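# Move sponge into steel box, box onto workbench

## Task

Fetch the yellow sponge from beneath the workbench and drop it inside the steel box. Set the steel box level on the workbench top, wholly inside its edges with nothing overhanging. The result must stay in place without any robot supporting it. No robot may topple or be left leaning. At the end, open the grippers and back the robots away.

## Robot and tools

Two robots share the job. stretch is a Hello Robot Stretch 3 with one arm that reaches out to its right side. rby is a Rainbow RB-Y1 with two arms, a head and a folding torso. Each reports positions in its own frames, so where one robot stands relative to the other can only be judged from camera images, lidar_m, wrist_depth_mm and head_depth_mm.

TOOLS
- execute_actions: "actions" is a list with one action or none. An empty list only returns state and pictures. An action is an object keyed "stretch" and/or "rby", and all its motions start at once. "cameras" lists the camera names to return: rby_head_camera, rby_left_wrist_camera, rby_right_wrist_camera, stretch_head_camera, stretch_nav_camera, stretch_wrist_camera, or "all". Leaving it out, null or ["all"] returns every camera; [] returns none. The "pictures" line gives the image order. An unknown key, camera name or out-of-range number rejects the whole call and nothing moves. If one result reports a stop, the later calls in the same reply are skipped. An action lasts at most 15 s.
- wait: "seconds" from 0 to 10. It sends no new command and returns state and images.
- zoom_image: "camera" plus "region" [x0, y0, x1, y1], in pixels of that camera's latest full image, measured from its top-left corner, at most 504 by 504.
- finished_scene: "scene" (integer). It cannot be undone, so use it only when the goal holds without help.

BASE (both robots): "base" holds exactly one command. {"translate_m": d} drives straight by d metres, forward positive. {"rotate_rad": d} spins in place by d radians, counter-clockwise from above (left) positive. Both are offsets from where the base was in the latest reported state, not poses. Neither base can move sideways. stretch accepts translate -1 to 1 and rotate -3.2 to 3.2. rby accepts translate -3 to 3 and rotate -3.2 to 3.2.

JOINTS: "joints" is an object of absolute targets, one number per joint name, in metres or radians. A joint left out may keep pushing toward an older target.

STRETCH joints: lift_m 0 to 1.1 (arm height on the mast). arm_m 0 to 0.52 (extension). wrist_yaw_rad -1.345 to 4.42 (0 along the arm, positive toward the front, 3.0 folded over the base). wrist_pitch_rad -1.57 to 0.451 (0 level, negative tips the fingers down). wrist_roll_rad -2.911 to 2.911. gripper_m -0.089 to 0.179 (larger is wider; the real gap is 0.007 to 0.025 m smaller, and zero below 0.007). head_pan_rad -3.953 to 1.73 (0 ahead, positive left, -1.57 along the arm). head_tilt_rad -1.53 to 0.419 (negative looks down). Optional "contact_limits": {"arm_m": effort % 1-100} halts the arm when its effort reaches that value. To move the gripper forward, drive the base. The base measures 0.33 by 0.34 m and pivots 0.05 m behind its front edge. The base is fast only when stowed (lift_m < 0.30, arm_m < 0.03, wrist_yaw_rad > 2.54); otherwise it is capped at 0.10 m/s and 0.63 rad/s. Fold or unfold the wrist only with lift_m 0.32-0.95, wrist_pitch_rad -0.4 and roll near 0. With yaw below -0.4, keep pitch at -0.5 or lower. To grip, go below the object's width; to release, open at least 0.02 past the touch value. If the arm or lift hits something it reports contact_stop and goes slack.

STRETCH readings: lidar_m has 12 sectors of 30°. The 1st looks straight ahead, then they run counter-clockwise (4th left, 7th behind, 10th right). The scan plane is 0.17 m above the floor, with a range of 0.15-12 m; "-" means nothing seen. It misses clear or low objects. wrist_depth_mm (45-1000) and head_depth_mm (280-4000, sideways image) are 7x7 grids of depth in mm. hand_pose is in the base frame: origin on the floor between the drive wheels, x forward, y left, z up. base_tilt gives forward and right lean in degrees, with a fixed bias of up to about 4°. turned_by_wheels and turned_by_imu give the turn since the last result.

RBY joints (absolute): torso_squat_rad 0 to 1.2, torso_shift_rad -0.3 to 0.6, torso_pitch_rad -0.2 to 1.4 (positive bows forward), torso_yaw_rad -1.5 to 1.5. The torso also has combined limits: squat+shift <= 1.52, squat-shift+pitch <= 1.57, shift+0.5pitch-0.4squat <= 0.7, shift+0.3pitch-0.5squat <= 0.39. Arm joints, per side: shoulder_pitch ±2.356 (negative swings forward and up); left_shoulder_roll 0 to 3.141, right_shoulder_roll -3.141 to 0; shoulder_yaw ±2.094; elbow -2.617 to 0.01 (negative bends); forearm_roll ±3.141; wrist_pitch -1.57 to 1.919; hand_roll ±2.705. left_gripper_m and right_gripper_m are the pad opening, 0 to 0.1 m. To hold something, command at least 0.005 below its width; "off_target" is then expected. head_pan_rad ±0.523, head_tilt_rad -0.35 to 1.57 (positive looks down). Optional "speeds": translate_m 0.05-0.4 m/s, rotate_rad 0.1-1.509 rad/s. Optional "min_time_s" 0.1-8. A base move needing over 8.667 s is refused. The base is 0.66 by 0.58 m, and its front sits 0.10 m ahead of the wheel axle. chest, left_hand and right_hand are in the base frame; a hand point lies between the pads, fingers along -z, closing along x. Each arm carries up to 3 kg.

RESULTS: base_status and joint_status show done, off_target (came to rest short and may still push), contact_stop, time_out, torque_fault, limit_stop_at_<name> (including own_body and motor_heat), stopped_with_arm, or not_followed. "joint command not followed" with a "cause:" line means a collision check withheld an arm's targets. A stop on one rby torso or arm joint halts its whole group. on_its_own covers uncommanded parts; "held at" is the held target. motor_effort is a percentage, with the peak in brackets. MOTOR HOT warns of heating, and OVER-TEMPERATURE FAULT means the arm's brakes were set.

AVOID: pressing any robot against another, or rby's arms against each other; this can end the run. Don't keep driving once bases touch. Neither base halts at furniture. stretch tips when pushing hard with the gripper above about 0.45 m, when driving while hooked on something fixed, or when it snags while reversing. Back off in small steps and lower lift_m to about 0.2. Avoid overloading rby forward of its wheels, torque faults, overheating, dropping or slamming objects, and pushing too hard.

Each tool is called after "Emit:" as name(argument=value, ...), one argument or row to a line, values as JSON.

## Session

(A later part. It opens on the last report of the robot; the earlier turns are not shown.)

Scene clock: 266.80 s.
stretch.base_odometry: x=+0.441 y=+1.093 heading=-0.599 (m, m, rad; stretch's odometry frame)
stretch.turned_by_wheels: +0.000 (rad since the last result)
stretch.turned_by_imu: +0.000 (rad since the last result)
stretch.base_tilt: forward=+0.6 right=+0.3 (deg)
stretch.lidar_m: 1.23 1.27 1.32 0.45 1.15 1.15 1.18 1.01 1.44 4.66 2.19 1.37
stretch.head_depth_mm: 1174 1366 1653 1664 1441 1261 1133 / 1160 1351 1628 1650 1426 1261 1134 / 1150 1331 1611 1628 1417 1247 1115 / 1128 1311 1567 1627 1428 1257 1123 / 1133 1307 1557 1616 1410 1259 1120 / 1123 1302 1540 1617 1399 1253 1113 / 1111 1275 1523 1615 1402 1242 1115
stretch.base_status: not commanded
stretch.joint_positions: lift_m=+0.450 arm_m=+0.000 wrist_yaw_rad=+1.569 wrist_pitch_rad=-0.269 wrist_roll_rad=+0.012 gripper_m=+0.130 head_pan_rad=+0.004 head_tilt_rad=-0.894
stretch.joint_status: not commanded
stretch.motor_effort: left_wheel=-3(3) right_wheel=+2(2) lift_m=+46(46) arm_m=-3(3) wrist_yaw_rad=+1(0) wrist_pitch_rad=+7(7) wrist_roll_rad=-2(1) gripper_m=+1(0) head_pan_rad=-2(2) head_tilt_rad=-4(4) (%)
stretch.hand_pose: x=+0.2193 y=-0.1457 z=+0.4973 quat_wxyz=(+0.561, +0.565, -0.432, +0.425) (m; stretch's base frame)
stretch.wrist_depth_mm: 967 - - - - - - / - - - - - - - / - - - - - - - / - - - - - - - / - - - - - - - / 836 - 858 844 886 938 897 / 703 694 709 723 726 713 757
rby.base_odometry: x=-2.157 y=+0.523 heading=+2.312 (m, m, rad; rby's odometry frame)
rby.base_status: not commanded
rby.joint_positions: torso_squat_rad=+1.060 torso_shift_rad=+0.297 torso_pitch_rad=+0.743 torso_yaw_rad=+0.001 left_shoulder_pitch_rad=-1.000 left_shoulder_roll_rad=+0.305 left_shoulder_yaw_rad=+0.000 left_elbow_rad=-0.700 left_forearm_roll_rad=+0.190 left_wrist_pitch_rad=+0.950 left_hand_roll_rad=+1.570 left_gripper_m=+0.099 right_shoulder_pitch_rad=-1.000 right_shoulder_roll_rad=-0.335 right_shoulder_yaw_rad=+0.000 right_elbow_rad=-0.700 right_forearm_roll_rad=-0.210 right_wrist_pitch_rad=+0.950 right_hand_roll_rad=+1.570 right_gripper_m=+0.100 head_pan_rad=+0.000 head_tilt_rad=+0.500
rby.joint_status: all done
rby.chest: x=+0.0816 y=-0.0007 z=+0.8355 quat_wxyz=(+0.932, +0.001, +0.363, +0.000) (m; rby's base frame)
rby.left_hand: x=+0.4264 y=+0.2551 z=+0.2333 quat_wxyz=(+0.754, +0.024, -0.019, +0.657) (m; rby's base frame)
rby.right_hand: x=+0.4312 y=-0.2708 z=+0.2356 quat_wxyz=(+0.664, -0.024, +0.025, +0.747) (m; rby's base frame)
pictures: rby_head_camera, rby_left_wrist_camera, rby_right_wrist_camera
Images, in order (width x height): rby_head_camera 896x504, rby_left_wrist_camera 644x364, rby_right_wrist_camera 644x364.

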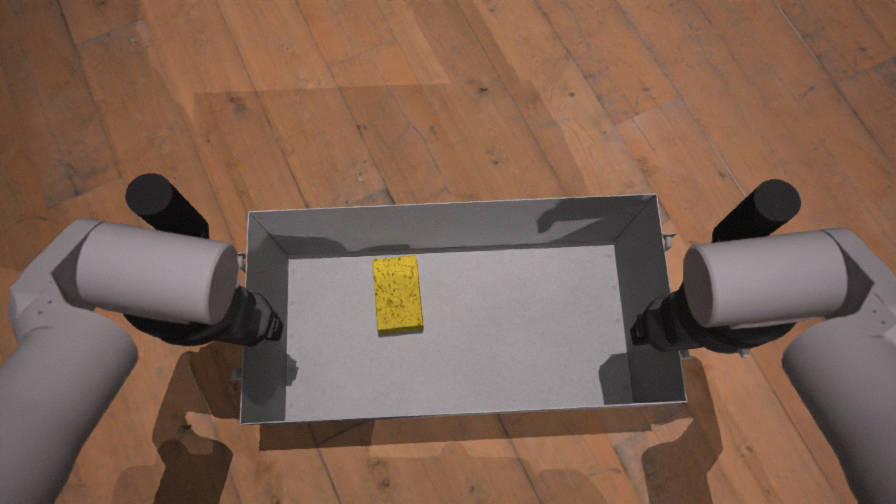

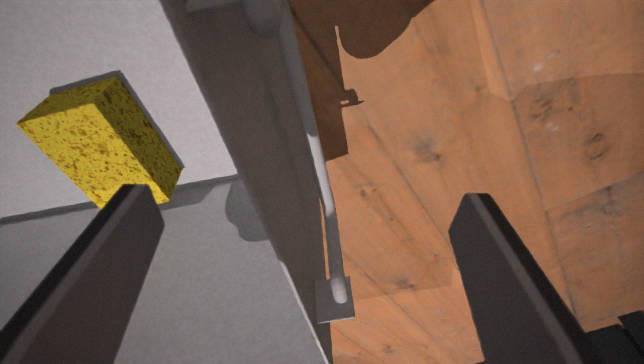

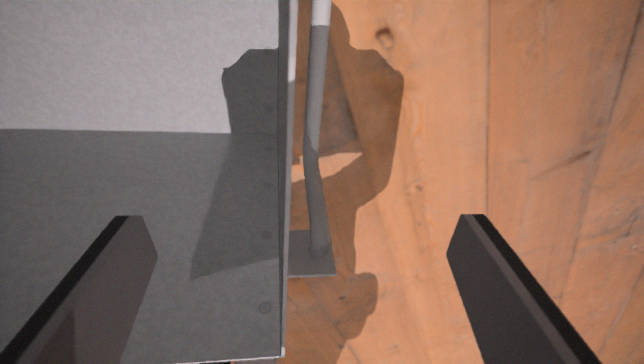

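Emit:
execute_actions(
  actions=[
    {"rby":{"joints":{"torso_squat_rad":1.16,"torso_shift_rad":0.35,"torso_pitch_rad":0.75}}},
  ],
  cameras=["rby_head_camera","rby_left_wrist_camera","rby_right_wrist_camera"],
)

Scene clock: 268.67 s.
stretch.base_odometry: x=+0.441 y=+1.093 heading=-0.599 (m, m, rad; stretch's odometry frame)
stretch.turned_by_wheels: +0.000 (rad since the last result)
stretch.turned_by_imu: +0.000 (rad since the last result)
stretch.base_tilt: forward=+0.5 right=+0.3 (deg)
stretch.lidar_m: 1.23 1.27 1.32 0.45 1.15 1.15 1.18 1.01 1.44 4.69 2.18 1.37
stretch.head_depth_mm: 1172 1370 1653 1639 1442 1278 1143 / 1158 1350 1623 1647 1433 1261 1134 / 1137 1334 1605 1657 1419 1258 1116 / 1127 1319 1564 1619 1427 1258 1128 / 1122 1308 1564 1625 1418 1255 1124 / 1114 1303 1534 1609 1400 1245 1114 / 1102 1271 1512 1596 1396 1233 1110
stretch.base_status: not commanded
stretch.joint_positions: lift_m=+0.450 arm_m=+0.000 wrist_yaw_rad=+1.569 wrist_pitch_rad=-0.269 wrist_roll_rad=+0.012 gripper_m=+0.130 head_pan_rad=+0.004 head_tilt_rad=-0.894
stretch.joint_status: not commanded
stretch.motor_effort: left_wheel=-3(3) right_wheel=+2(2) lift_m=+46(46) arm_m=-4(4) wrist_yaw_rad=+0(0) wrist_pitch_rad=+7(7) wrist_roll_rad=-2(2) gripper_m=+1(1) head_pan_rad=-2(2) head_tilt_rad=-5(4) (%)
stretch.hand_pose: x=+0.2193 y=-0.1457 z=+0.4973 quat_wxyz=(+0.561, +0.565, -0.432, +0.425) (m; stretch's base frame)
stretch.wrist_depth_mm: 964 - - - - - - / - - - - - - - / - - - - - - - / - - - - - - - / - - - - - - - / 840 - 835 868 878 960 917 / 674 696 696 711 722 725 762
rby.base_odometry: x=-2.157 y=+0.523 heading=+2.312 (m, m, rad; rby's odometry frame)
rby.base_status: not commanded
rby.joint_positions: torso_squat_rad=+1.159 torso_shift_rad=+0.343 torso_pitch_rad=+0.736 torso_yaw_rad=+0.002 left_shoulder_pitch_rad=-1.002 left_shoulder_roll_rad=+0.305 left_shoulder_yaw_rad=+0.000 left_elbow_rad=-0.702 left_forearm_roll_rad=+0.190 left_wrist_pitch_rad=+0.951 left_hand_roll_rad=+1.570 left_gripper_m=+0.099 right_shoulder_pitch_rad=-1.000 right_shoulder_roll_rad=-0.335 right_shoulder_yaw_rad=+0.000 right_elbow_rad=-0.700 right_forearm_roll_rad=-0.210 right_wrist_pitch_rad=+0.950 right_hand_roll_rad=+1.570 right_gripper_m=+0.100 head_pan_rad=+0.000 head_tilt_rad=+0.500
rby.joint_status: torso_squat_rad contact_stop (moved +0.099 of +0.100); torso_shift_rad contact_stop (moved +0.046 of +0.053); torso_pitch_rad contact_stop (moved -0.007 of +0.007)
rby.chest: x=+0.0741 y=-0.0009 z=+0.7737 quat_wxyz=(+0.933, +0.001, +0.360, +0.001) (m; rby's base frame)
rby.left_hand: x=+0.4242 y=+0.2555 z=+0.1749 quat_wxyz=(+0.753, +0.022, -0.023, +0.657) (m; rby's base frame)
rby.right_hand: x=+0.4286 y=-0.2698 z=+0.1761 quat_wxyz=(+0.664, -0.027, +0.022, +0.747) (m; rby's base frame)
pictures: rby_head_camera, rby_left_wrist_camera, rby_right_wrist_camera
Images, in order (width x height): rby_head_camera 896x504, rby_left_wrist_camera 644x364, rby_right_wrist_camera 644x364.

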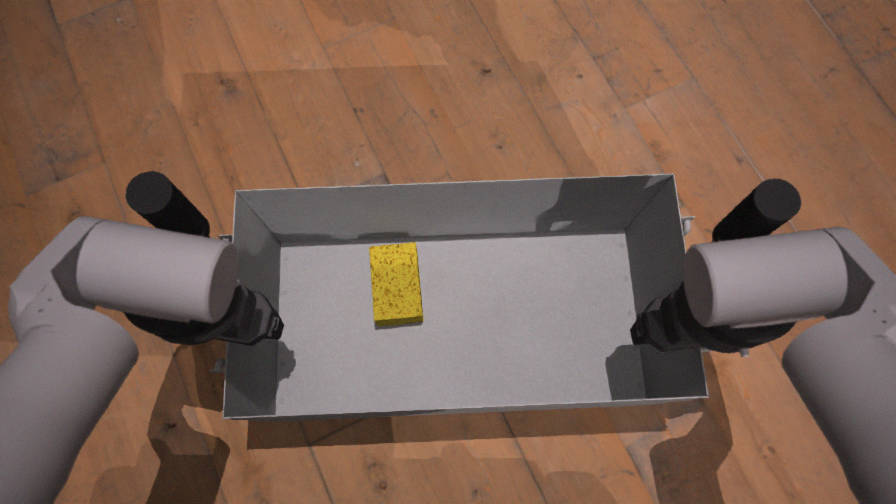

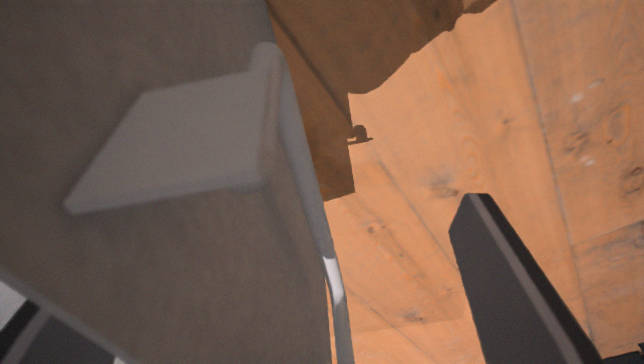

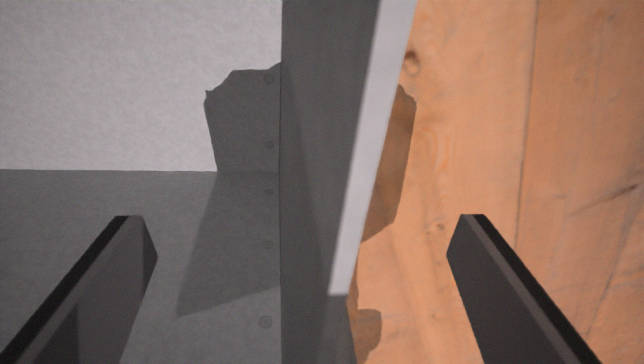

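Emit:
execute_actions(
  actions=[
    {"rby":{"joints":{"torso_squat_rad":1.14}}},
  ],
  cameras=[],
)

Emit:
execute_actions(
  actions=[
    {"rby":{"base":{"translate_m":0.03,"rotate_rad":0}}},
  ],
  cameras=[],
)

Emit:
execute_actions(
  actions=[
    {"rby":{"base":{"translate_m":0.03}}},
  ],
  cameras=["rby_head_camera","rby_left_wrist_camera","rby_right_wrist_camera"],
)

Scene clock: 270.20 s.
stretch.base_odometry: x=+0.441 y=+1.093 heading=-0.599 (m, m, rad; stretch's odometry frame)
stretch.turned_by_wheels: +0.000 (rad since the last result)
stretch.turned_by_imu: +0.000 (rad since the last result)
stretch.base_tilt: forward=+0.5 right=+0.4 (deg)
stretch.lidar_m: 1.23 1.27 1.32 0.45 1.15 1.15 1.17 1.01 1.44 4.69 2.18 1.37
stretch.head_depth_mm: 1171 1371 1651 1642 1436 1276 1143 / 1156 1359 1613 1655 1444 1267 1131 / 1145 1331 1599 1625 1422 1267 1116 / 1128 1320 1575 1640 1410 1260 1129 / 1133 1317 1561 1614 1420 1241 1116 / 1118 1302 1540 1620 1411 1250 1119 / 1104 1280 1521 1599 1405 1232 1111
stretch.base_status: not commanded
stretch.joint_positions: lift_m=+0.450 arm_m=+0.000 wrist_yaw_rad=+1.569 wrist_pitch_rad=-0.269 wrist_roll_rad=+0.012 gripper_m=+0.130 head_pan_rad=+0.004 head_tilt_rad=-0.894
stretch.joint_status: not commanded
stretch.motor_effort: left_wheel=-3(3) right_wheel=+2(2) lift_m=+46(46) arm_m=-3(4) wrist_yaw_rad=+1(0) wrist_pitch_rad=+7(7) wrist_roll_rad=-2(1) gripper_m=-1(0) head_pan_rad=-2(1) head_tilt_rad=-4(4) (%)
stretch.hand_pose: x=+0.2193 y=-0.1457 z=+0.4973 quat_wxyz=(+0.561, +0.565, -0.432, +0.425) (m; stretch's base frame)
stretch.wrist_depth_mm: 962 - - - - - - / - - - - - - - / - - - - - - - / - - - - - - - / - - - - - - - / 824 - 848 892 855 923 962 / 691 702 709 721 734 706 758
rby.base_odometry: x=-2.157 y=+0.523 heading=+2.312 (m, m, rad; rby's odometry frame)
rby.base_status: not commanded
rby.joint_positions: torso_squat_rad=+1.140 torso_shift_rad=+0.344 torso_pitch_rad=+0.739 torso_yaw_rad=+0.002 left_shoulder_pitch_rad=-1.000 left_shoulder_roll_rad=+0.305 left_shoulder_yaw_rad=+0.000 left_elbow_rad=-0.700 left_forearm_roll_rad=+0.190 left_wrist_pitch_rad=+0.950 left_hand_roll_rad=+1.570 left_gripper_m=+0.099 right_shoulder_pitch_rad=-1.000 right_shoulder_roll_rad=-0.335 right_shoulder_yaw_rad=+0.000 right_elbow_rad=-0.700 right_forearm_roll_rad=-0.210 right_wrist_pitch_rad=+0.950 right_hand_roll_rad=+1.570 right_gripper_m=+0.100 head_pan_rad=+0.000 head_tilt_rad=+0.500
rby.joint_status: all done
rby.chest: x=+0.0792 y=-0.0007 z=+0.7843 quat_wxyz=(+0.932, +0.001, +0.361, +0.001) (m; rby's base frame)
rby.left_hand: x=+0.4264 y=+0.2558 z=+0.1837 quat_wxyz=(+0.753, +0.023, -0.021, +0.657) (m; rby's base frame)
rby.right_hand: x=+0.4315 y=-0.2701 z=+0.1857 quat_wxyz=(+0.664, -0.026, +0.023, +0.747) (m; rby's base frame)
pictures: none
No camera images: the call's "cameras" was empty. Leave "cameras" out to get every camera's image.

action 0: rby: "base" must hold exactly one of rotate_rad, translate_m; got {"translate_m": 0.03, "rotate_rad": 0}

Scene clock: 271.13 s.
stretch.base_odometry: x=+0.441 y=+1.093 heading=-0.599 (m, m, rad; stretch's odometry frame)
stretch.turned_by_wheels: +0.000 (rad since the last result)
stretch.turned_by_imu: +0.000 (rad since the last result)
stretch.base_tilt: forward=+0.7 right=+0.3 (deg)
stretch.lidar_m: 1.23 1.27 1.33 0.45 1.14 1.15 1.18 1.01 1.41 4.70 2.18 1.37
stretch.head_depth_mm: 1168 1361 1642 1649 1434 1268 1137 / 1159 1360 1614 1640 1433 1265 1136 / 1145 1335 1611 1656 1421 1270 1116 / 1127 1314 1575 1622 1421 1241 1128 / 1126 1311 1557 1627 1409 1250 1119 / 1117 1292 1530 1608 1401 1241 1117 / 1112 1280 1512 1608 1403 1246 1117
stretch.base_status: not commanded
stretch.joint_positions: lift_m=+0.450 arm_m=+0.000 wrist_yaw_rad=+1.569 wrist_pitch_rad=-0.269 wrist_roll_rad=+0.012 gripper_m=+0.130 head_pan_rad=+0.004 head_tilt_rad=-0.894
stretch.joint_status: not commanded
stretch.motor_effort: left_wheel=-3(3) right_wheel=+2(2) lift_m=+46(46) arm_m=-3(3) wrist_yaw_rad=-1(0) wrist_pitch_rad=+6(7) wrist_roll_rad=-2(2) gripper_m=+0(0) head_pan_rad=-1(3) head_tilt_rad=-4(4) (%)
stretch.hand_pose: x=+0.2193 y=-0.1457 z=+0.4973 quat_wxyz=(+0.561, +0.565, -0.432, +0.425) (m; stretch's base frame)
stretch.wrist_depth_mm: 987 - - - - - - / - - - - - - - / - - - - - - - / - - - - - - - / - - - - - - - / 843 - 866 865 879 954 918 / 688 693 718 726 735 707 762
rby.base_odometry: x=-2.177 y=+0.545 heading=+2.312 (m, m, rad; rby's odometry frame)
rby.base_status: done
rby.joint_positions: torso_squat_rad=+1.140 torso_shift_rad=+0.344 torso_pitch_rad=+0.739 torso_yaw_rad=+0.002 left_shoulder_pitch_rad=-1.000 left_shoulder_roll_rad=+0.305 left_shoulder_yaw_rad=+0.000 left_elbow_rad=-0.700 left_forearm_roll_rad=+0.190 left_wrist_pitch_rad=+0.950 left_hand_roll_rad=+1.570 left_gripper_m=+0.099 right_shoulder_pitch_rad=-1.000 right_shoulder_roll_rad=-0.335 right_shoulder_yaw_rad=+0.000 right_elbow_rad=-0.700 right_forearm_roll_rad=-0.210 right_wrist_pitch_rad=+0.950 right_hand_roll_rad=+1.570 right_gripper_m=+0.100 head_pan_rad=+0.000 head_tilt_rad=+0.500
rby.joint_status: not commanded
rby.chest: x=+0.0792 y=-0.0007 z=+0.7843 quat_wxyz=(+0.932, +0.001, +0.361, +0.001) (m; rby's base frame)
rby.left_hand: x=+0.4262 y=+0.2559 z=+0.1836 quat_wxyz=(+0.753, +0.023, -0.021, +0.657) (m; rby's base frame)
rby.right_hand: x=+0.4314 y=-0.2701 z=+0.1855 quat_wxyz=(+0.664, -0.026, +0.024, +0.747) (m; rby's base frame)
pictures: rby_head_camera, rby_left_wrist_camera, rby_right_wrist_camera
Images, in order (width x height): rby_head_camera 896x504, rby_left_wrist_camera 644x364, rby_right_wrist_camera 644x364.

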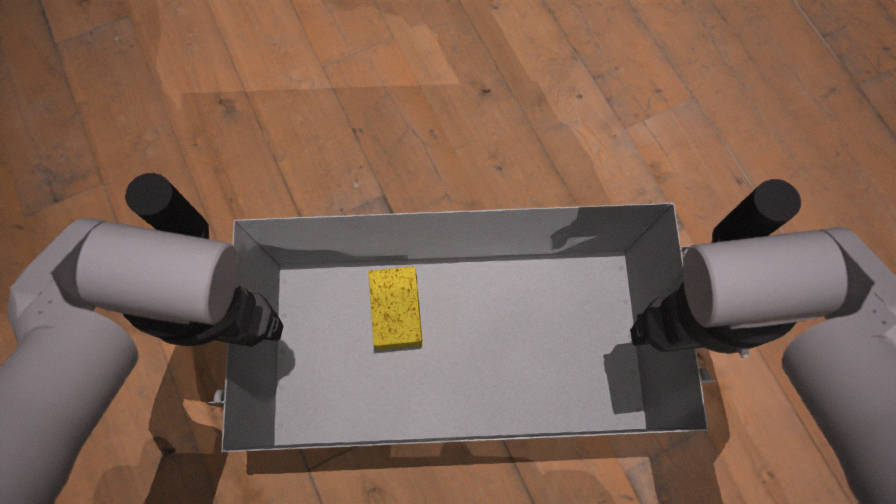

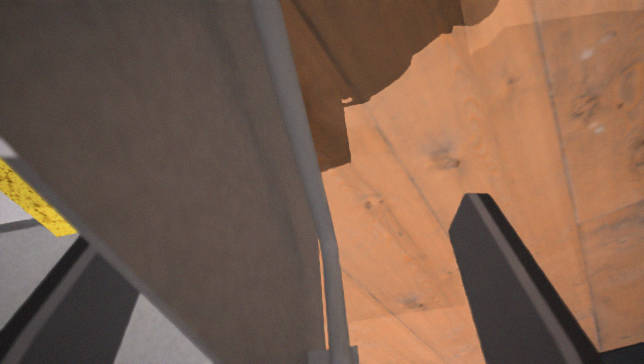

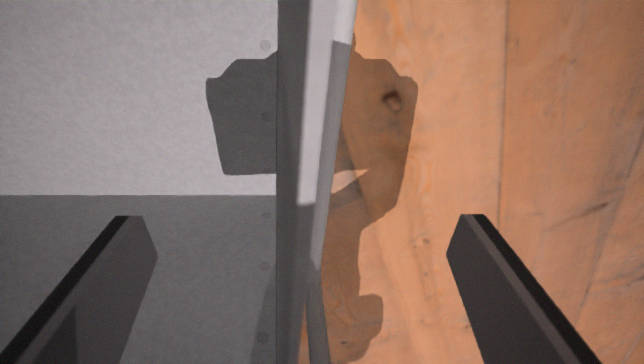

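Emit:
execute_actions(
  actions=[
    {"rby":{"joints":{"torso_squat_rad":0.8}}},
  ],
  cameras=[],
)

Emit:
execute_actions(
  actions=[
    {"rby":{"min_time_s":3,"joints":{"torso_squat_rad":0,"torso_shift_rad":0,"torso_pitch_rad":0.3,"left_shoulder_pitch_rad":-1.35,"right_shoulder_pitch_rad":-1.35,"left_shoulder_roll_rad":0.45,"right_shoulder_roll_rad":-0.45,"left_elbow_rad":-0.85,"right_elbow_rad":-0.85,"left_forearm_roll_rad":0.33,"right_forearm_roll_rad":-0.33,"left_wrist_pitch_rad":1.9,"right_wrist_pitch_rad":1.9,"head_pan_rad":0.45,"head_tilt_rad":0.25}}},
  ],
  cameras=["rby_head_camera"],
)

Scene clock: 274.03 s.
stretch.base_odometry: x=+0.441 y=+1.093 heading=-0.599 (m, m, rad; stretch's odometry frame)
stretch.turned_by_wheels: +0.000 (rad since the last result)
stretch.turned_by_imu: +0.000 (rad since the last result)
stretch.base_tilt: forward=+0.6 right=+0.2 (deg)
stretch.lidar_m: 1.23 1.27 1.33 0.45 1.15 1.16 1.18 1.01 1.41 4.68 2.19 1.37
stretch.head_depth_mm: 1176 1375 1656 1659 1443 1265 1136 / 1158 1357 1626 1632 1431 1269 1130 / 1141 1328 1600 1638 1425 1258 1116 / 1132 1308 1580 1630 1411 1257 1124 / 1124 1323 1538 1622 1399 1252 1132 / 1126 1302 1546 1611 1391 1245 1121 / 1106 1277 1515 1604 1405 1240 1113
stretch.base_status: not commanded
stretch.joint_positions: lift_m=+0.450 arm_m=+0.000 wrist_yaw_rad=+1.569 wrist_pitch_rad=-0.269 wrist_roll_rad=+0.012 gripper_m=+0.130 head_pan_rad=+0.004 head_tilt_rad=-0.894
stretch.joint_status: not commanded
stretch.motor_effort: left_wheel=-2(2) right_wheel=+2(1) lift_m=+46(46) arm_m=-4(3) wrist_yaw_rad=+0(1) wrist_pitch_rad=+6(6) wrist_roll_rad=-2(1) gripper_m=+0(1) head_pan_rad=-2(2) head_tilt_rad=-3(4) (%)
stretch.hand_pose: x=+0.2193 y=-0.1457 z=+0.4973 quat_wxyz=(+0.561, +0.565, -0.432, +0.425) (m; stretch's base frame)
stretch.wrist_depth_mm: 980 - - - - - - / - - - - - - - / - - - - - - - / - - - - - - - / - - - - - - - / 828 - 833 867 860 932 891 / 685 688 710 726 742 719 765
rby.base_odometry: x=-2.177 y=+0.545 heading=+2.312 (m, m, rad; rby's odometry frame)
rby.base_status: not commanded
rby.joint_positions: torso_squat_rad=+0.800 torso_shift_rad=+0.344 torso_pitch_rad=+0.739 torso_yaw_rad=+0.002 left_shoulder_pitch_rad=-1.000 left_shoulder_roll_rad=+0.305 left_shoulder_yaw_rad=+0.000 left_elbow_rad=-0.700 left_forearm_roll_rad=+0.190 left_wrist_pitch_rad=+0.950 left_hand_roll_rad=+1.570 left_gripper_m=+0.099 right_shoulder_pitch_rad=-1.000 right_shoulder_roll_rad=-0.335 right_shoulder_yaw_rad=+0.000 right_elbow_rad=-0.700 right_forearm_roll_rad=-0.210 right_wrist_pitch_rad=+0.950 right_hand_roll_rad=+1.570 right_gripper_m=+0.100 head_pan_rad=+0.000 head_tilt_rad=+0.500
rby.joint_status: all done
rby.chest: x=+0.1452 y=-0.0009 z=+0.9682 quat_wxyz=(+0.932, +0.001, +0.361, +0.001) (m; rby's base frame)
rby.left_hand: x=+0.4921 y=+0.2557 z=+0.3675 quat_wxyz=(+0.753, +0.023, -0.021, +0.657) (m; rby's base frame)
rby.right_hand: x=+0.4973 y=-0.2703 z=+0.3695 quat_wxyz=(+0.664, -0.026, +0.024, +0.747) (m; rby's base frame)
pictures: none
No camera images: the call's "cameras" was empty. Leave "cameras" out to get every camera's image.

Scene clock: 277.50 s.
stretch.base_odometry: x=+0.441 y=+1.093 heading=-0.599 (m, m, rad; stretch's odometry frame)
stretch.turned_by_wheels: +0.000 (rad since the last result)
stretch.turned_by_imu: +0.001 (rad since the last result)
stretch.base_tilt: forward=+0.5 right=+0.3 (deg)
stretch.lidar_m: 1.23 1.26 1.33 0.45 1.15 1.16 1.18 1.01 1.41 4.68 2.18 1.37
stretch.head_depth_mm: 1171 1377 1658 1658 1444 1268 1139 / 1156 1356 1624 1639 1431 1271 1126 / 1143 1327 1590 1630 1422 1260 1118 / 1134 1312 1569 1625 1416 1255 1129 / 1130 1317 1577 1623 1413 1247 1114 / 1121 1296 1538 1612 1408 1250 1116 / 1111 1275 1517 1603 1401 1242 1117
stretch.base_status: not commanded
stretch.joint_positions: lift_m=+0.450 arm_m=+0.000 wrist_yaw_rad=+1.569 wrist_pitch_rad=-0.269 wrist_roll_rad=+0.012 gripper_m=+0.130 head_pan_rad=+0.004 head_tilt_rad=-0.894
stretch.joint_status: not commanded
stretch.motor_effort: left_wheel=-2(2) right_wheel=+2(2) lift_m=+46(46) arm_m=-4(4) wrist_yaw_rad=+0(1) wrist_pitch_rad=+7(7) wrist_roll_rad=-2(2) gripper_m=+1(0) head_pan_rad=-2(1) head_tilt_rad=-4(4) (%)
stretch.hand_pose: x=+0.2193 y=-0.1457 z=+0.4973 quat_wxyz=(+0.561, +0.565, -0.432, +0.425) (m; stretch's base frame)
stretch.wrist_depth_mm: 970 - - - - - - / - - - - - - - / - - - - - - - / - - - - - - - / - - - - - - - / 826 - 833 872 874 935 930 / 704 707 717 723 741 717 756
rby.base_odometry: x=-2.177 y=+0.545 heading=+2.312 (m, m, rad; rby's odometry frame)
rby.base_status: not commanded
rby.joint_positions: torso_squat_rad=+0.000 torso_shift_rad=+0.000 torso_pitch_rad=+0.300 torso_yaw_rad=+0.002 left_shoulder_pitch_rad=-1.350 left_shoulder_roll_rad=+0.450 left_shoulder_yaw_rad=+0.000 left_elbow_rad=-0.850 left_forearm_roll_rad=+0.330 left_wrist_pitch_rad=+1.900 left_hand_roll_rad=+1.570 left_gripper_m=+0.099 right_shoulder_pitch_rad=-1.350 right_shoulder_roll_rad=-0.450 right_shoulder_yaw_rad=+0.000 right_elbow_rad=-0.850 right_forearm_roll_rad=-0.330 right_wrist_pitch_rad=+1.900 right_hand_roll_rad=+1.570 right_gripper_m=+0.100 head_pan_rad=+0.450 head_tilt_rad=+0.250
rby.joint_status: all done
rby.chest: x=-0.1366 y=-0.0013 z=+1.2761 quat_wxyz=(+0.989, +0.001, +0.149, +0.001) (m; rby's base frame)
rby.left_hand: x=+0.3945 y=+0.2479 z=+1.0773 quat_wxyz=(+0.749, +0.028, -0.024, +0.662) (m; rby's base frame)
rby.right_hand: x=+0.3950 y=-0.2480 z=+1.0759 quat_wxyz=(+0.662, -0.022, +0.027, +0.749) (m; rby's base frame)
pictures: rby_head_camera
Images, in order (width x height): rby_head_camera 896x504.

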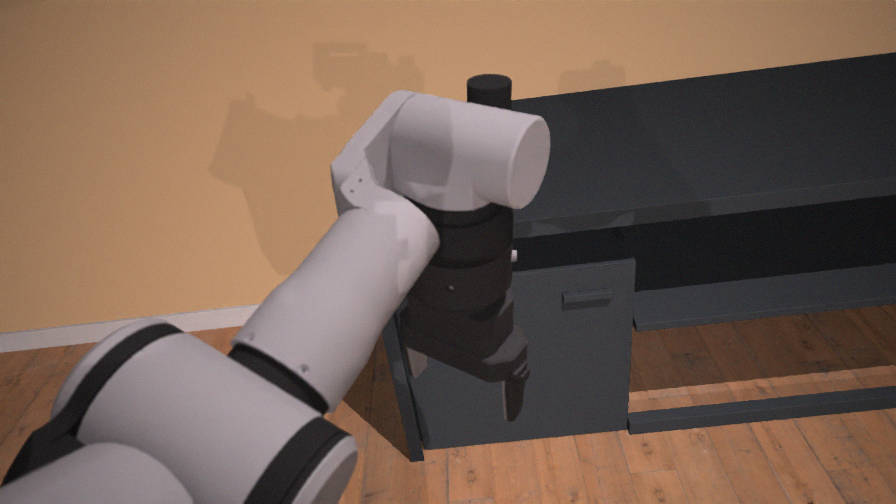

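Emit:
execute_actions(
  actions=[
    {"rby":{"min_time_s":3,"joints":{"torso_squat_rad":0.8,"torso_shift_rad":0.344,"torso_pitch_rad":0.739,"left_shoulder_pitch_rad":-1.0,"right_shoulder_pitch_rad":-1.0,"left_shoulder_roll_rad":0.305,"right_shoulder_roll_rad":-0.335,"left_elbow_rad":-0.7,"right_elbow_rad":-0.7,"left_forearm_roll_rad":0.19,"right_forearm_roll_rad":-0.21,"left_wrist_pitch_rad":0.95,"right_wrist_pitch_rad":0.95,"head_pan_rad":0,"head_tilt_rad":0.5}}},
  ],
  cameras=[],
)

Emit:
execute_actions(
  actions=[
    {"rby":{"joints":{"torso_squat_rad":1.145}}},
  ],
  cameras=[],
)

Emit:
execute_actions(
  actions=[
    {"rby":{"joints":{"left_gripper_m":0,"right_gripper_m":0}}},
  ],
  cameras=["rby_head_camera","rby_left_wrist_camera","rby_right_wrist_camera"],
)

Scene clock: 283.83 s.
stretch.base_odometry: x=+0.441 y=+1.093 heading=-0.599 (m, m, rad; stretch's odometry frame)
stretch.turned_by_wheels: +0.000 (rad since the last result)
stretch.turned_by_imu: +0.001 (rad since the last result)
stretch.base_tilt: forward=+0.5 right=+0.2 (deg)
stretch.lidar_m: 1.23 1.27 1.33 0.45 1.15 1.16 1.18 1.01 1.41 4.67 2.18 1.37
stretch.head_depth_mm: 1167 1369 1656 1653 1438 1258 1142 / 1157 1340 1632 1638 1435 1263 1136 / 1148 1331 1607 1620 1422 1253 1118 / 1123 1315 1574 1633 1423 1256 1131 / 1135 1313 1559 1618 1420 1248 1129 / 1121 1300 1533 1607 1393 1244 1123 / 1105 1277 1523 1610 1396 1234 1114
stretch.base_status: not commanded
stretch.joint_positions: lift_m=+0.450 arm_m=+0.000 wrist_yaw_rad=+1.569 wrist_pitch_rad=-0.269 wrist_roll_rad=+0.012 gripper_m=+0.130 head_pan_rad=+0.004 head_tilt_rad=-0.894
stretch.joint_status: not commanded
stretch.motor_effort: left_wheel=-3(2) right_wheel=+2(2) lift_m=+46(46) arm_m=-3(3) wrist_yaw_rad=+0(1) wrist_pitch_rad=+7(6) wrist_roll_rad=-1(2) gripper_m=+0(0) head_pan_rad=-1(1) head_tilt_rad=-5(4) (%)
stretch.hand_pose: x=+0.2193 y=-0.1457 z=+0.4973 quat_wxyz=(+0.561, +0.565, -0.432, +0.425) (m; stretch's base frame)
stretch.wrist_depth_mm: 970 - - - - - - / - - - - - - - / - - - - - - - / - - - - - - - / - - - - - - - / 844 - 850 870 860 911 910 / 699 695 724 723 730 721 775
rby.base_odometry: x=-2.177 y=+0.545 heading=+2.312 (m, m, rad; rby's odometry frame)
rby.base_status: not commanded
rby.joint_positions: torso_squat_rad=+0.800 torso_shift_rad=+0.344 torso_pitch_rad=+0.739 torso_yaw_rad=+0.002 left_shoulder_pitch_rad=-1.000 left_shoulder_roll_rad=+0.305 left_shoulder_yaw_rad=+0.000 left_elbow_rad=-0.700 left_forearm_roll_rad=+0.190 left_wrist_pitch_rad=+0.950 left_hand_roll_rad=+1.570 left_gripper_m=+0.099 right_shoulder_pitch_rad=-1.000 right_shoulder_roll_rad=-0.335 right_shoulder_yaw_rad=+0.000 right_elbow_rad=-0.700 right_forearm_roll_rad=-0.210 right_wrist_pitch_rad=+0.950 right_hand_roll_rad=+1.570 right_gripper_m=+0.100 head_pan_rad=+0.000 head_tilt_rad=+0.500
rby.joint_status: all done
rby.chest: x=+0.1449 y=-0.0009 z=+0.9683 quat_wxyz=(+0.932, +0.001, +0.361, +0.001) (m; rby's base frame)
rby.left_hand: x=+0.4921 y=+0.2558 z=+0.3677 quat_wxyz=(+0.753, +0.023, -0.021, +0.657) (m; rby's base frame)
rby.right_hand: x=+0.4973 y=-0.2704 z=+0.3697 quat_wxyz=(+0.664, -0.026, +0.023, +0.747) (m; rby's base frame)
pictures: none
No camera images: the call's "cameras" was empty. Leave "cameras" out to get every camera's image.

Scene clock: 285.77 s.
stretch.base_odometry: x=+0.441 y=+1.093 heading=-0.599 (m, m, rad; stretch's odometry frame)
stretch.turned_by_wheels: +0.000 (rad since the last result)
stretch.turned_by_imu: +0.000 (rad since the last result)
stretch.base_tilt: forward=+0.5 right=+0.4 (deg)
stretch.lidar_m: 1.23 1.27 1.33 0.45 1.14 1.15 1.17 1.00 1.41 4.68 2.18 1.37
stretch.head_depth_mm: 1175 1378 1651 1649 1441 1273 1133 / 1150 1363 1633 1643 1429 1276 1132 / 1146 1333 1603 1642 1429 1254 1123 / 1136 1312 1566 1629 1409 1251 1127 / 1131 1318 1559 1632 1417 1246 1121 / 1114 1297 1547 1606 1401 1242 1111 / 1101 1279 1528 1592 1392 1247 1116
stretch.base_status: not commanded
stretch.joint_positions: lift_m=+0.450 arm_m=+0.000 wrist_yaw_rad=+1.569 wrist_pitch_rad=-0.269 wrist_roll_rad=+0.012 gripper_m=+0.130 head_pan_rad=+0.004 head_tilt_rad=-0.894
stretch.joint_status: not commanded
stretch.motor_effort: left_wheel=-2(3) right_wheel=+2(2) lift_m=+46(46) arm_m=-4(3) wrist_yaw_rad=-1(0) wrist_pitch_rad=+6(7) wrist_roll_rad=-2(2) gripper_m=+0(0) head_pan_rad=-1(2) head_tilt_rad=-4(4) (%)
stretch.hand_pose: x=+0.2193 y=-0.1457 z=+0.4973 quat_wxyz=(+0.561, +0.565, -0.432, +0.425) (m; stretch's base frame)
stretch.wrist_depth_mm: 958 - - - - - - / - - - - - - - / - - - - - - - / - - - - - - - / - - - - - - - / 850 - 837 878 884 927 897 / 702 686 725 739 726 699 754
rby.base_odometry: x=-2.177 y=+0.545 heading=+2.312 (m, m, rad; rby's odometry frame)
rby.base_status: not commanded
rby.joint_positions: torso_squat_rad=+1.145 torso_shift_rad=+0.344 torso_pitch_rad=+0.739 torso_yaw_rad=+0.002 left_shoulder_pitch_rad=-1.000 left_shoulder_roll_rad=+0.305 left_shoulder_yaw_rad=+0.000 left_elbow_rad=-0.700 left_forearm_roll_rad=+0.190 left_wrist_pitch_rad=+0.950 left_hand_roll_rad=+1.570 left_gripper_m=+0.099 right_shoulder_pitch_rad=-1.000 right_shoulder_roll_rad=-0.335 right_shoulder_yaw_rad=+0.000 right_elbow_rad=-0.700 right_forearm_roll_rad=-0.210 right_wrist_pitch_rad=+0.950 right_hand_roll_rad=+1.570 right_gripper_m=+0.100 head_pan_rad=+0.000 head_tilt_rad=+0.500
rby.joint_status: all done
rby.chest: x=+0.0779 y=-0.0007 z=+0.7814 quat_wxyz=(+0.932, +0.001, +0.361, +0.001) (m; rby's base frame)
rby.left_hand: x=+0.4252 y=+0.2560 z=+0.1808 quat_wxyz=(+0.753, +0.023, -0.021, +0.657) (m; rby's base frame)
rby.right_hand: x=+0.4303 y=-0.2702 z=+0.1828 quat_wxyz=(+0.664, -0.026, +0.023, +0.747) (m; rby's base frame)
pictures: none
No camera images: the call's "cameras" was empty. Leave "cameras" out to get every camera's image.

Scene clock: 287.23 s.
stretch.base_odometry: x=+0.441 y=+1.093 heading=-0.599 (m, m, rad; stretch's odometry frame)
stretch.turned_by_wheels: +0.000 (rad since the last result)
stretch.turned_by_imu: +0.000 (rad since the last result)
stretch.base_tilt: forward=+0.7 right=+0.4 (deg)
stretch.lidar_m: 1.23 1.27 1.33 0.45 1.15 1.16 1.17 1.01 1.41 4.69 2.18 1.36
stretch.head_depth_mm: 1169 1371 1662 1646 1441 1272 1133 / 1157 1350 1629 1649 1435 1266 1134 / 1145 1335 1597 1624 1421 1259 1118 / 1130 1314 1565 1631 1414 1257 1121 / 1129 1326 1569 1618 1414 1258 1120 / 1120 1289 1537 1605 1405 1243 1124 / 1104 1286 1529 1609 1402 1246 1111
stretch.base_status: not commanded
stretch.joint_positions: lift_m=+0.450 arm_m=+0.000 wrist_yaw_rad=+1.569 wrist_pitch_rad=-0.269 wrist_roll_rad=+0.012 gripper_m=+0.130 head_pan_rad=+0.004 head_tilt_rad=-0.894
stretch.joint_status: not commanded
stretch.motor_effort: left_wheel=-2(2) right_wheel=+1(2) lift_m=+46(46) arm_m=-3(3) wrist_yaw_rad=+0(0) wrist_pitch_rad=+7(7) wrist_roll_rad=-2(2) gripper_m=+0(0) head_pan_rad=-2(2) head_tilt_rad=-4(4) (%)
stretch.hand_pose: x=+0.2193 y=-0.1457 z=+0.4973 quat_wxyz=(+0.561, +0.565, -0.432, +0.425) (m; stretch's base frame)
stretch.wrist_depth_mm: 981 - - - - - - / - - - - - - - / - - - - - - - / - - - - - - - / - - - - - - - / 854 - 872 863 875 918 915 / 693 695 715 720 727 707 761
rby.base_odometry: x=-2.177 y=+0.545 heading=+2.312 (m, m, rad; rby's odometry frame)
rby.base_status: not commanded
rby.joint_positions: torso_squat_rad=+1.145 torso_shift_rad=+0.344 torso_pitch_rad=+0.739 torso_yaw_rad=+0.002 left_shoulder_pitch_rad=-1.001 left_shoulder_roll_rad=+0.297 left_shoulder_yaw_rad=-0.001 left_elbow_rad=-0.701 left_forearm_roll_rad=+0.192 left_wrist_pitch_rad=+0.950 left_hand_roll_rad=+1.570 left_gripper_m=+0.007 right_shoulder_pitch_rad=-1.001 right_shoulder_roll_rad=-0.328 right_shoulder_yaw_rad=+0.000 right_elbow_rad=-0.701 right_forearm_roll_rad=-0.212 right_wrist_pitch_rad=+0.950 right_hand_roll_rad=+1.570 right_gripper_m=+0.005 head_pan_rad=+0.000 head_tilt_rad=+0.500
rby.joint_status: left_gripper_m off_target (ended at +0.007, target +0.000); right_gripper_m off_target (ended at +0.005, target +0.000)
rby.chest: x=+0.0779 y=-0.0007 z=+0.7814 quat_wxyz=(+0.932, +0.001, +0.361, +0.001) (m; rby's base frame)
rby.left_hand: x=+0.4245 y=+0.2497 z=+0.1802 quat_wxyz=(+0.754, +0.020, -0.018, +0.656) (m; rby's base frame)
rby.right_hand: x=+0.4298 y=-0.2645 z=+0.1823 quat_wxyz=(+0.663, -0.023, +0.020, +0.748) (m; rby's base frame)
pictures: rby_head_camera, rby_left_wrist_camera, rby_right_wrist_camera
Images, in order (width x height): rby_head_camera 896x504, rby_left_wrist_camera 644x364, rby_right_wrist_camera 644x364.

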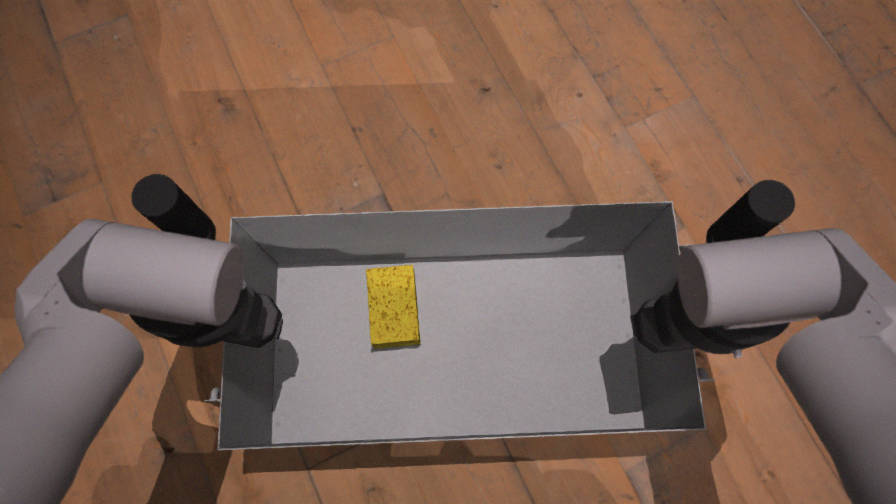

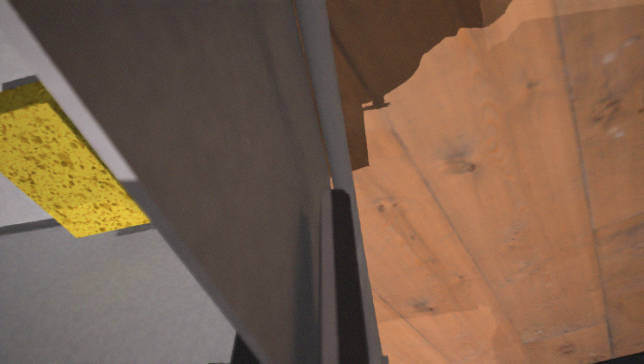

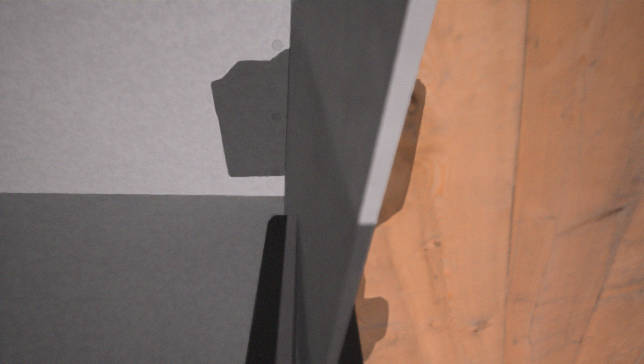

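Emit:
execute_actions(
  actions=[
    {"rby":{"joints":{"torso_squat_rad":0.95,"left_shoulder_roll_rad":0.295,"right_shoulder_roll_rad":-0.325}}},
  ],
  cameras=["rby_head_camera","rby_left_wrist_camera"],
)

Scene clock: 288.97 s.
stretch.base_odometry: x=+0.441 y=+1.093 heading=-0.599 (m, m, rad; stretch's odometry frame)
stretch.turned_by_wheels: +0.000 (rad since the last result)
stretch.turned_by_imu: +0.000 (rad since the last result)
stretch.base_tilt: forward=+0.6 right=+0.4 (deg)
stretch.lidar_m: 1.23 1.27 1.32 0.45 1.15 1.16 1.17 0.98 1.41 4.67 2.19 1.37
stretch.head_depth_mm: 1170 1376 1653 1656 1427 1270 1144 / 1151 1341 1631 1646 1437 1256 1130 / 1141 1335 1602 1641 1423 1265 1113 / 1124 1312 1559 1633 1421 1250 1130 / 1125 1313 1567 1609 1400 1250 1124 / 1118 1297 1540 1611 1398 1247 1122 / 1099 1279 1520 1592 1396 1236 1113
stretch.base_status: not commanded
stretch.joint_positions: lift_m=+0.450 arm_m=+0.000 wrist_yaw_rad=+1.569 wrist_pitch_rad=-0.269 wrist_roll_rad=+0.012 gripper_m=+0.130 head_pan_rad=+0.004 head_tilt_rad=-0.894
stretch.joint_status: not commanded
stretch.motor_effort: left_wheel=-3(2) right_wheel=+2(2) lift_m=+46(46) arm_m=-4(3) wrist_yaw_rad=+1(0) wrist_pitch_rad=+7(7) wrist_roll_rad=-2(2) gripper_m=-1(1) head_pan_rad=-2(2) head_tilt_rad=-5(4) (%)
stretch.hand_pose: x=+0.2193 y=-0.1457 z=+0.4973 quat_wxyz=(+0.561, +0.565, -0.432, +0.425) (m; stretch's base frame)
stretch.wrist_depth_mm: 960 - - - - - - / - - - - - - - / - - - - - - - / - - - - - - - / - - - - - - - / 836 - 838 854 868 929 931 / 681 701 709 723 744 720 756
rby.base_odometry: x=-2.177 y=+0.545 heading=+2.312 (m, m, rad; rby's odometry frame)
rby.base_status: not commanded
rby.joint_positions: torso_squat_rad=+0.950 torso_shift_rad=+0.345 torso_pitch_rad=+0.741 torso_yaw_rad=+0.002 left_shoulder_pitch_rad=-0.999 left_shoulder_roll_rad=+0.293 left_shoulder_yaw_rad=+0.000 left_elbow_rad=-0.699 left_forearm_roll_rad=+0.191 left_wrist_pitch_rad=+0.950 left_hand_roll_rad=+1.570 left_gripper_m=+0.007 right_shoulder_pitch_rad=-0.998 right_shoulder_roll_rad=-0.323 right_shoulder_yaw_rad=+0.000 right_elbow_rad=-0.699 right_forearm_roll_rad=-0.211 right_wrist_pitch_rad=+0.950 right_hand_roll_rad=+1.570 right_gripper_m=+0.005 head_pan_rad=+0.000 head_tilt_rad=+0.500
rby.joint_status: all done
rby.chest: x=+0.1185 y=-0.0008 z=+0.8921 quat_wxyz=(+0.932, +0.001, +0.362, +0.001) (m; rby's base frame)
rby.left_hand: x=+0.4611 y=+0.2479 z=+0.2890 quat_wxyz=(+0.754, +0.021, -0.015, +0.656) (m; rby's base frame)
rby.right_hand: x=+0.4662 y=-0.2625 z=+0.2908 quat_wxyz=(+0.663, -0.019, +0.022, +0.748) (m; rby's base frame)
pictures: rby_head_camera, rby_left_wrist_camera
Images, in order (width x height): rby_head_camera 896x504, rby_left_wrist_camera 644x364.

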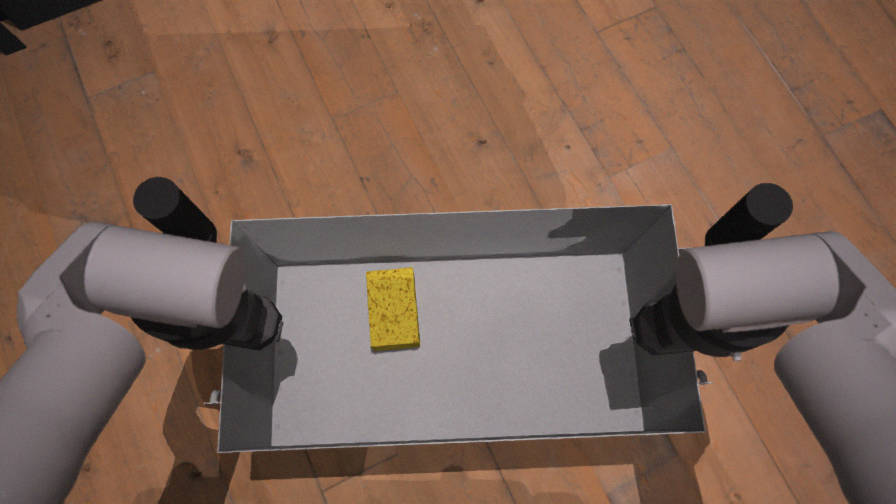

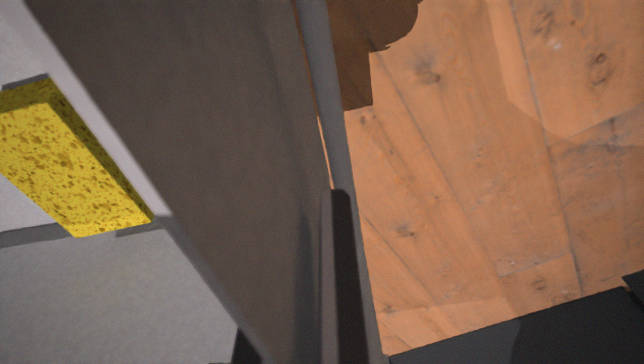

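Holding. Lift, drive, turn.

Emit:
execute_actions(
  actions=[
    {"rby":{"min_time_s":3.5,"joints":{"torso_squat_rad":0,"torso_shift_rad":0,"torso_pitch_rad":0.3,"left_shoulder_pitch_rad":-1.35,"right_shoulder_pitch_rad":-1.35,"left_shoulder_roll_rad":0.45,"right_shoulder_roll_rad":-0.485,"left_elbow_rad":-0.85,"right_elbow_rad":-0.85,"left_forearm_roll_rad":0.33,"right_forearm_roll_rad":-0.355,"left_wrist_pitch_rad":1.9,"right_wrist_pitch_rad":1.9,"head_tilt_rad":0.35}}},
  ],
  cameras=[],
)

Emit:
execute_actions(
  actions=[
    {"rby":{"base":{"translate_m":0.95}}},
  ],
  cameras=[],
)

Emit:
execute_actions(
  actions=[
    {"rby":{"base":{"rotate_rad":0.6},"speeds":{"rotate_rad":0.6}}},
  ],
  cameras=["rby_head_camera","rby_left_wrist_camera"],
)

Scene clock: 293.67 s.
stretch.base_odometry: x=+0.441 y=+1.093 heading=-0.599 (m, m, rad; stretch's odometry frame)
stretch.turned_by_wheels: +0.000 (rad since the last result)
stretch.turned_by_imu: +0.001 (rad since the last result)
stretch.base_tilt: forward=+0.6 right=+0.3 (deg)
stretch.lidar_m: 1.23 1.26 1.33 0.45 1.15 1.16 1.17 1.44 1.41 4.69 2.18 1.37
stretch.head_depth_mm: 1165 1372 1651 1650 1435 1273 1142 / 1165 1352 1624 1649 1430 1269 1135 / 1144 1325 1605 1642 1429 1270 1113 / 1132 1317 1560 1627 1413 1262 1127 / 1124 1310 1556 1611 1409 1251 1124 / 1126 1294 1540 1621 1410 1243 1116 / 1101 1276 1521 1596 1404 1241 1113
stretch.base_status: not commanded
stretch.joint_positions: lift_m=+0.450 arm_m=+0.000 wrist_yaw_rad=+1.569 wrist_pitch_rad=-0.269 wrist_roll_rad=+0.012 gripper_m=+0.130 head_pan_rad=+0.004 head_tilt_rad=-0.894
stretch.joint_status: not commanded
stretch.motor_effort: left_wheel=-3(3) right_wheel=+2(2) lift_m=+46(46) arm_m=-4(3) wrist_yaw_rad=+1(1) wrist_pitch_rad=+6(7) wrist_roll_rad=-2(2) gripper_m=+0(1) head_pan_rad=-2(2) head_tilt_rad=-5(4) (%)
stretch.hand_pose: x=+0.2193 y=-0.1457 z=+0.4973 quat_wxyz=(+0.561, +0.565, -0.432, +0.425) (m; stretch's base frame)
stretch.wrist_depth_mm: 956 - - - - - - / - - - - - - - / - - - - - - - / - - - - - - - / - - - - - - - / 819 - 853 866 899 925 913 / 683 681 720 734 747 711 758
rby.base_odometry: x=-2.177 y=+0.545 heading=+2.312 (m, m, rad; rby's odometry frame)
rby.base_status: not commanded
rby.joint_positions: torso_squat_rad=+0.000 torso_shift_rad=+0.001 torso_pitch_rad=+0.302 torso_yaw_rad=+0.002 left_shoulder_pitch_rad=-1.347 left_shoulder_roll_rad=+0.448 left_shoulder_yaw_rad=+0.000 left_elbow_rad=-0.849 left_forearm_roll_rad=+0.331 left_wrist_pitch_rad=+1.900 left_hand_roll_rad=+1.570 left_gripper_m=+0.008 right_shoulder_pitch_rad=-1.347 right_shoulder_roll_rad=-0.482 right_shoulder_yaw_rad=+0.000 right_elbow_rad=-0.848 right_forearm_roll_rad=-0.356 right_wrist_pitch_rad=+1.900 right_hand_roll_rad=+1.570 right_gripper_m=+0.005 head_pan_rad=+0.000 head_tilt_rad=+0.350
rby.joint_status: all done
rby.chest: x=-0.1354 y=-0.0012 z=+1.2759 quat_wxyz=(+0.989, +0.001, +0.150, +0.001) (m; rby's base frame)
rby.left_hand: x=+0.3942 y=+0.2473 z=+1.0739 quat_wxyz=(+0.749, +0.030, -0.021, +0.662) (m; rby's base frame)
rby.right_hand: x=+0.3962 y=-0.2608 z=+1.0784 quat_wxyz=(+0.669, -0.020, +0.023, +0.743) (m; rby's base frame)
pictures: none
No camera images: the call's "cameras" was empty. Leave "cameras" out to get every camera's image.

Scene clock: 297.40 s.
stretch.base_odometry: x=+0.441 y=+1.093 heading=-0.599 (m, m, rad; stretch's odometry frame)
stretch.turned_by_wheels: +0.000 (rad since the last result)
stretch.turned_by_imu: +0.001 (rad since the last result)
stretch.base_tilt: forward=+0.7 right=+0.2 (deg)
stretch.lidar_m: 1.23 1.27 1.33 0.45 1.15 1.16 0.69 0.74 4.05 4.67 2.18 1.36
stretch.head_depth_mm: 1171 1371 1652 1667 1443 1274 1148 / 1164 1347 1638 1643 1432 1276 1133 / 1142 1347 1601 1626 1419 1254 1114 / 1132 1310 1580 1619 1415 1251 1129 / 1126 1314 1561 1631 1399 1252 1124 / 1128 1301 1548 1616 1404 1240 1122 / 1108 1284 1525 1601 1384 1243 1121
stretch.base_status: not commanded
stretch.joint_positions: lift_m=+0.450 arm_m=+0.000 wrist_yaw_rad=+1.569 wrist_pitch_rad=-0.269 wrist_roll_rad=+0.012 gripper_m=+0.130 head_pan_rad=+0.004 head_tilt_rad=-0.894
stretch.joint_status: not commanded
stretch.motor_effort: left_wheel=-3(3) right_wheel=+2(2) lift_m=+46(46) arm_m=-3(3) wrist_yaw_rad=+0(0) wrist_pitch_rad=+7(7) wrist_roll_rad=-2(2) gripper_m=-1(0) head_pan_rad=-2(2) head_tilt_rad=-5(4) (%)
stretch.hand_pose: x=+0.2193 y=-0.1457 z=+0.4973 quat_wxyz=(+0.561, +0.565, -0.432, +0.425) (m; stretch's base frame)
stretch.wrist_depth_mm: 980 - - - - - - / - - - - - - - / - - - - - - - / - - - - - - - / - - - - - - - / 823 - 862 847 885 941 915 / 699 685 693 729 736 708 759
rby.base_odometry: x=-2.819 y=+1.245 heading=+2.313 (m, m, rad; rby's odometry frame)
rby.base_status: done
rby.joint_positions: torso_squat_rad=+0.000 torso_shift_rad=+0.001 torso_pitch_rad=+0.302 torso_yaw_rad=+0.002 left_shoulder_pitch_rad=-1.348 left_shoulder_roll_rad=+0.448 left_shoulder_yaw_rad=+0.000 left_elbow_rad=-0.849 left_forearm_roll_rad=+0.331 left_wrist_pitch_rad=+1.900 left_hand_roll_rad=+1.570 left_gripper_m=+0.008 right_shoulder_pitch_rad=-1.347 right_shoulder_roll_rad=-0.482 right_shoulder_yaw_rad=+0.000 right_elbow_rad=-0.848 right_forearm_roll_rad=-0.356 right_wrist_pitch_rad=+1.900 right_hand_roll_rad=+1.570 right_gripper_m=+0.005 head_pan_rad=+0.000 head_tilt_rad=+0.350
rby.joint_status: not commanded
rby.chest: x=-0.1353 y=-0.0012 z=+1.2759 quat_wxyz=(+0.989, +0.001, +0.151, +0.001) (m; rby's base frame)
rby.left_hand: x=+0.3943 y=+0.2473 z=+1.0738 quat_wxyz=(+0.749, +0.030, -0.021, +0.662) (m; rby's base frame)
rby.right_hand: x=+0.3964 y=-0.2608 z=+1.0783 quat_wxyz=(+0.669, -0.020, +0.023, +0.743) (m; rby's base frame)
pictures: none
No camera images: the call's "cameras" was empty. Leave "cameras" out to get every camera's image.

Scene clock: 299.93 s.
stretch.base_odometry: x=+0.441 y=+1.093 heading=-0.599 (m, m, rad; stretch's odometry frame)
stretch.turned_by_wheels: +0.000 (rad since the last result)
stretch.turned_by_imu: +0.000 (rad since the last result)
stretch.base_tilt: forward=+0.8 right=+0.2 (deg)
stretch.lidar_m: 1.23 1.27 1.33 0.45 1.15 1.16 0.69 0.74 4.06 4.69 2.18 1.37
stretch.head_depth_mm: 1171 1361 1648 1651 1447 1262 1137 / 1157 1353 1630 1657 1437 1257 1142 / 1144 1342 1602 1627 1411 1267 1113 / 1123 1312 1580 1637 1424 1256 1128 / 1129 1310 1572 1618 1415 1251 1118 / 1126 1300 1544 1613 1398 1244 1118 / 1109 1276 1518 1613 1397 1242 1113
stretch.base_status: not commanded
stretch.joint_positions: lift_m=+0.450 arm_m=+0.000 wrist_yaw_rad=+1.569 wrist_pitch_rad=-0.269 wrist_roll_rad=+0.012 gripper_m=+0.130 head_pan_rad=+0.004 head_tilt_rad=-0.894
stretch.joint_status: not commanded
stretch.motor_effort: left_wheel=-3(3) right_wheel=+2(2) lift_m=+46(46) arm_m=-3(4) wrist_yaw_rad=+0(0) wrist_pitch_rad=+7(7) wrist_roll_rad=-1(2) gripper_m=+0(0) head_pan_rad=-2(2) head_tilt_rad=-4(4) (%)
stretch.hand_pose: x=+0.2193 y=-0.1457 z=+0.4973 quat_wxyz=(+0.561, +0.565, -0.432, +0.425) (m; stretch's base frame)
stretch.wrist_depth_mm: 966 - - - - - - / - - - - - - - / - - - - - - - / - - - - - - - / - - - - - - - / 840 - 858 873 873 925 921 / 681 691 699 710 726 741 752
rby.base_odometry: x=-2.819 y=+1.245 heading=+2.912 (m, m, rad; rby's odometry frame)
rby.base_status: done
rby.joint_positions: torso_squat_rad=+0.000 torso_shift_rad=+0.001 torso_pitch_rad=+0.302 torso_yaw_rad=+0.002 left_shoulder_pitch_rad=-1.348 left_shoulder_roll_rad=+0.448 left_shoulder_yaw_rad=+0.000 left_elbow_rad=-0.849 left_forearm_roll_rad=+0.331 left_wrist_pitch_rad=+1.900 left_hand_roll_rad=+1.570 left_gripper_m=+0.008 right_shoulder_pitch_rad=-1.347 right_shoulder_roll_rad=-0.482 right_shoulder_yaw_rad=+0.000 right_elbow_rad=-0.848 right_forearm_roll_rad=-0.356 right_wrist_pitch_rad=+1.900 right_hand_roll_rad=+1.570 right_gripper_m=+0.005 head_pan_rad=+0.000 head_tilt_rad=+0.350
rby.joint_status: not commanded
rby.chest: x=-0.1353 y=-0.0012 z=+1.2759 quat_wxyz=(+0.989, +0.001, +0.151, +0.001) (m; rby's base frame)
rby.left_hand: x=+0.3943 y=+0.2473 z=+1.0738 quat_wxyz=(+0.749, +0.030, -0.021, +0.662) (m; rby's base frame)
rby.right_hand: x=+0.3964 y=-0.2608 z=+1.0784 quat_wxyz=(+0.669, -0.020, +0.023, +0.743) (m; rby's base frame)
pictures: rby_head_camera, rby_left_wrist_camera
Images, in order (width x height): rby_head_camera 896x504, rby_left_wrist_camera 644x364.

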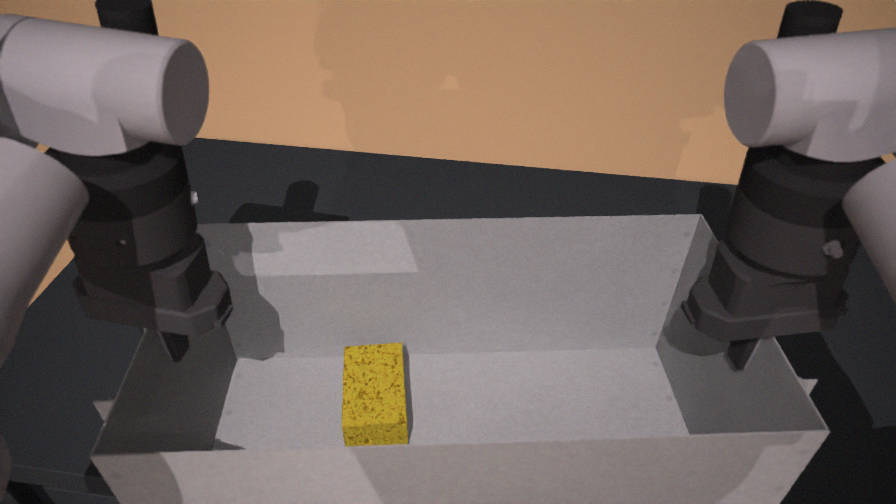

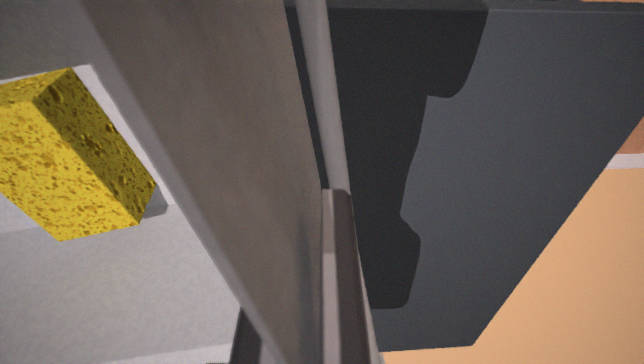

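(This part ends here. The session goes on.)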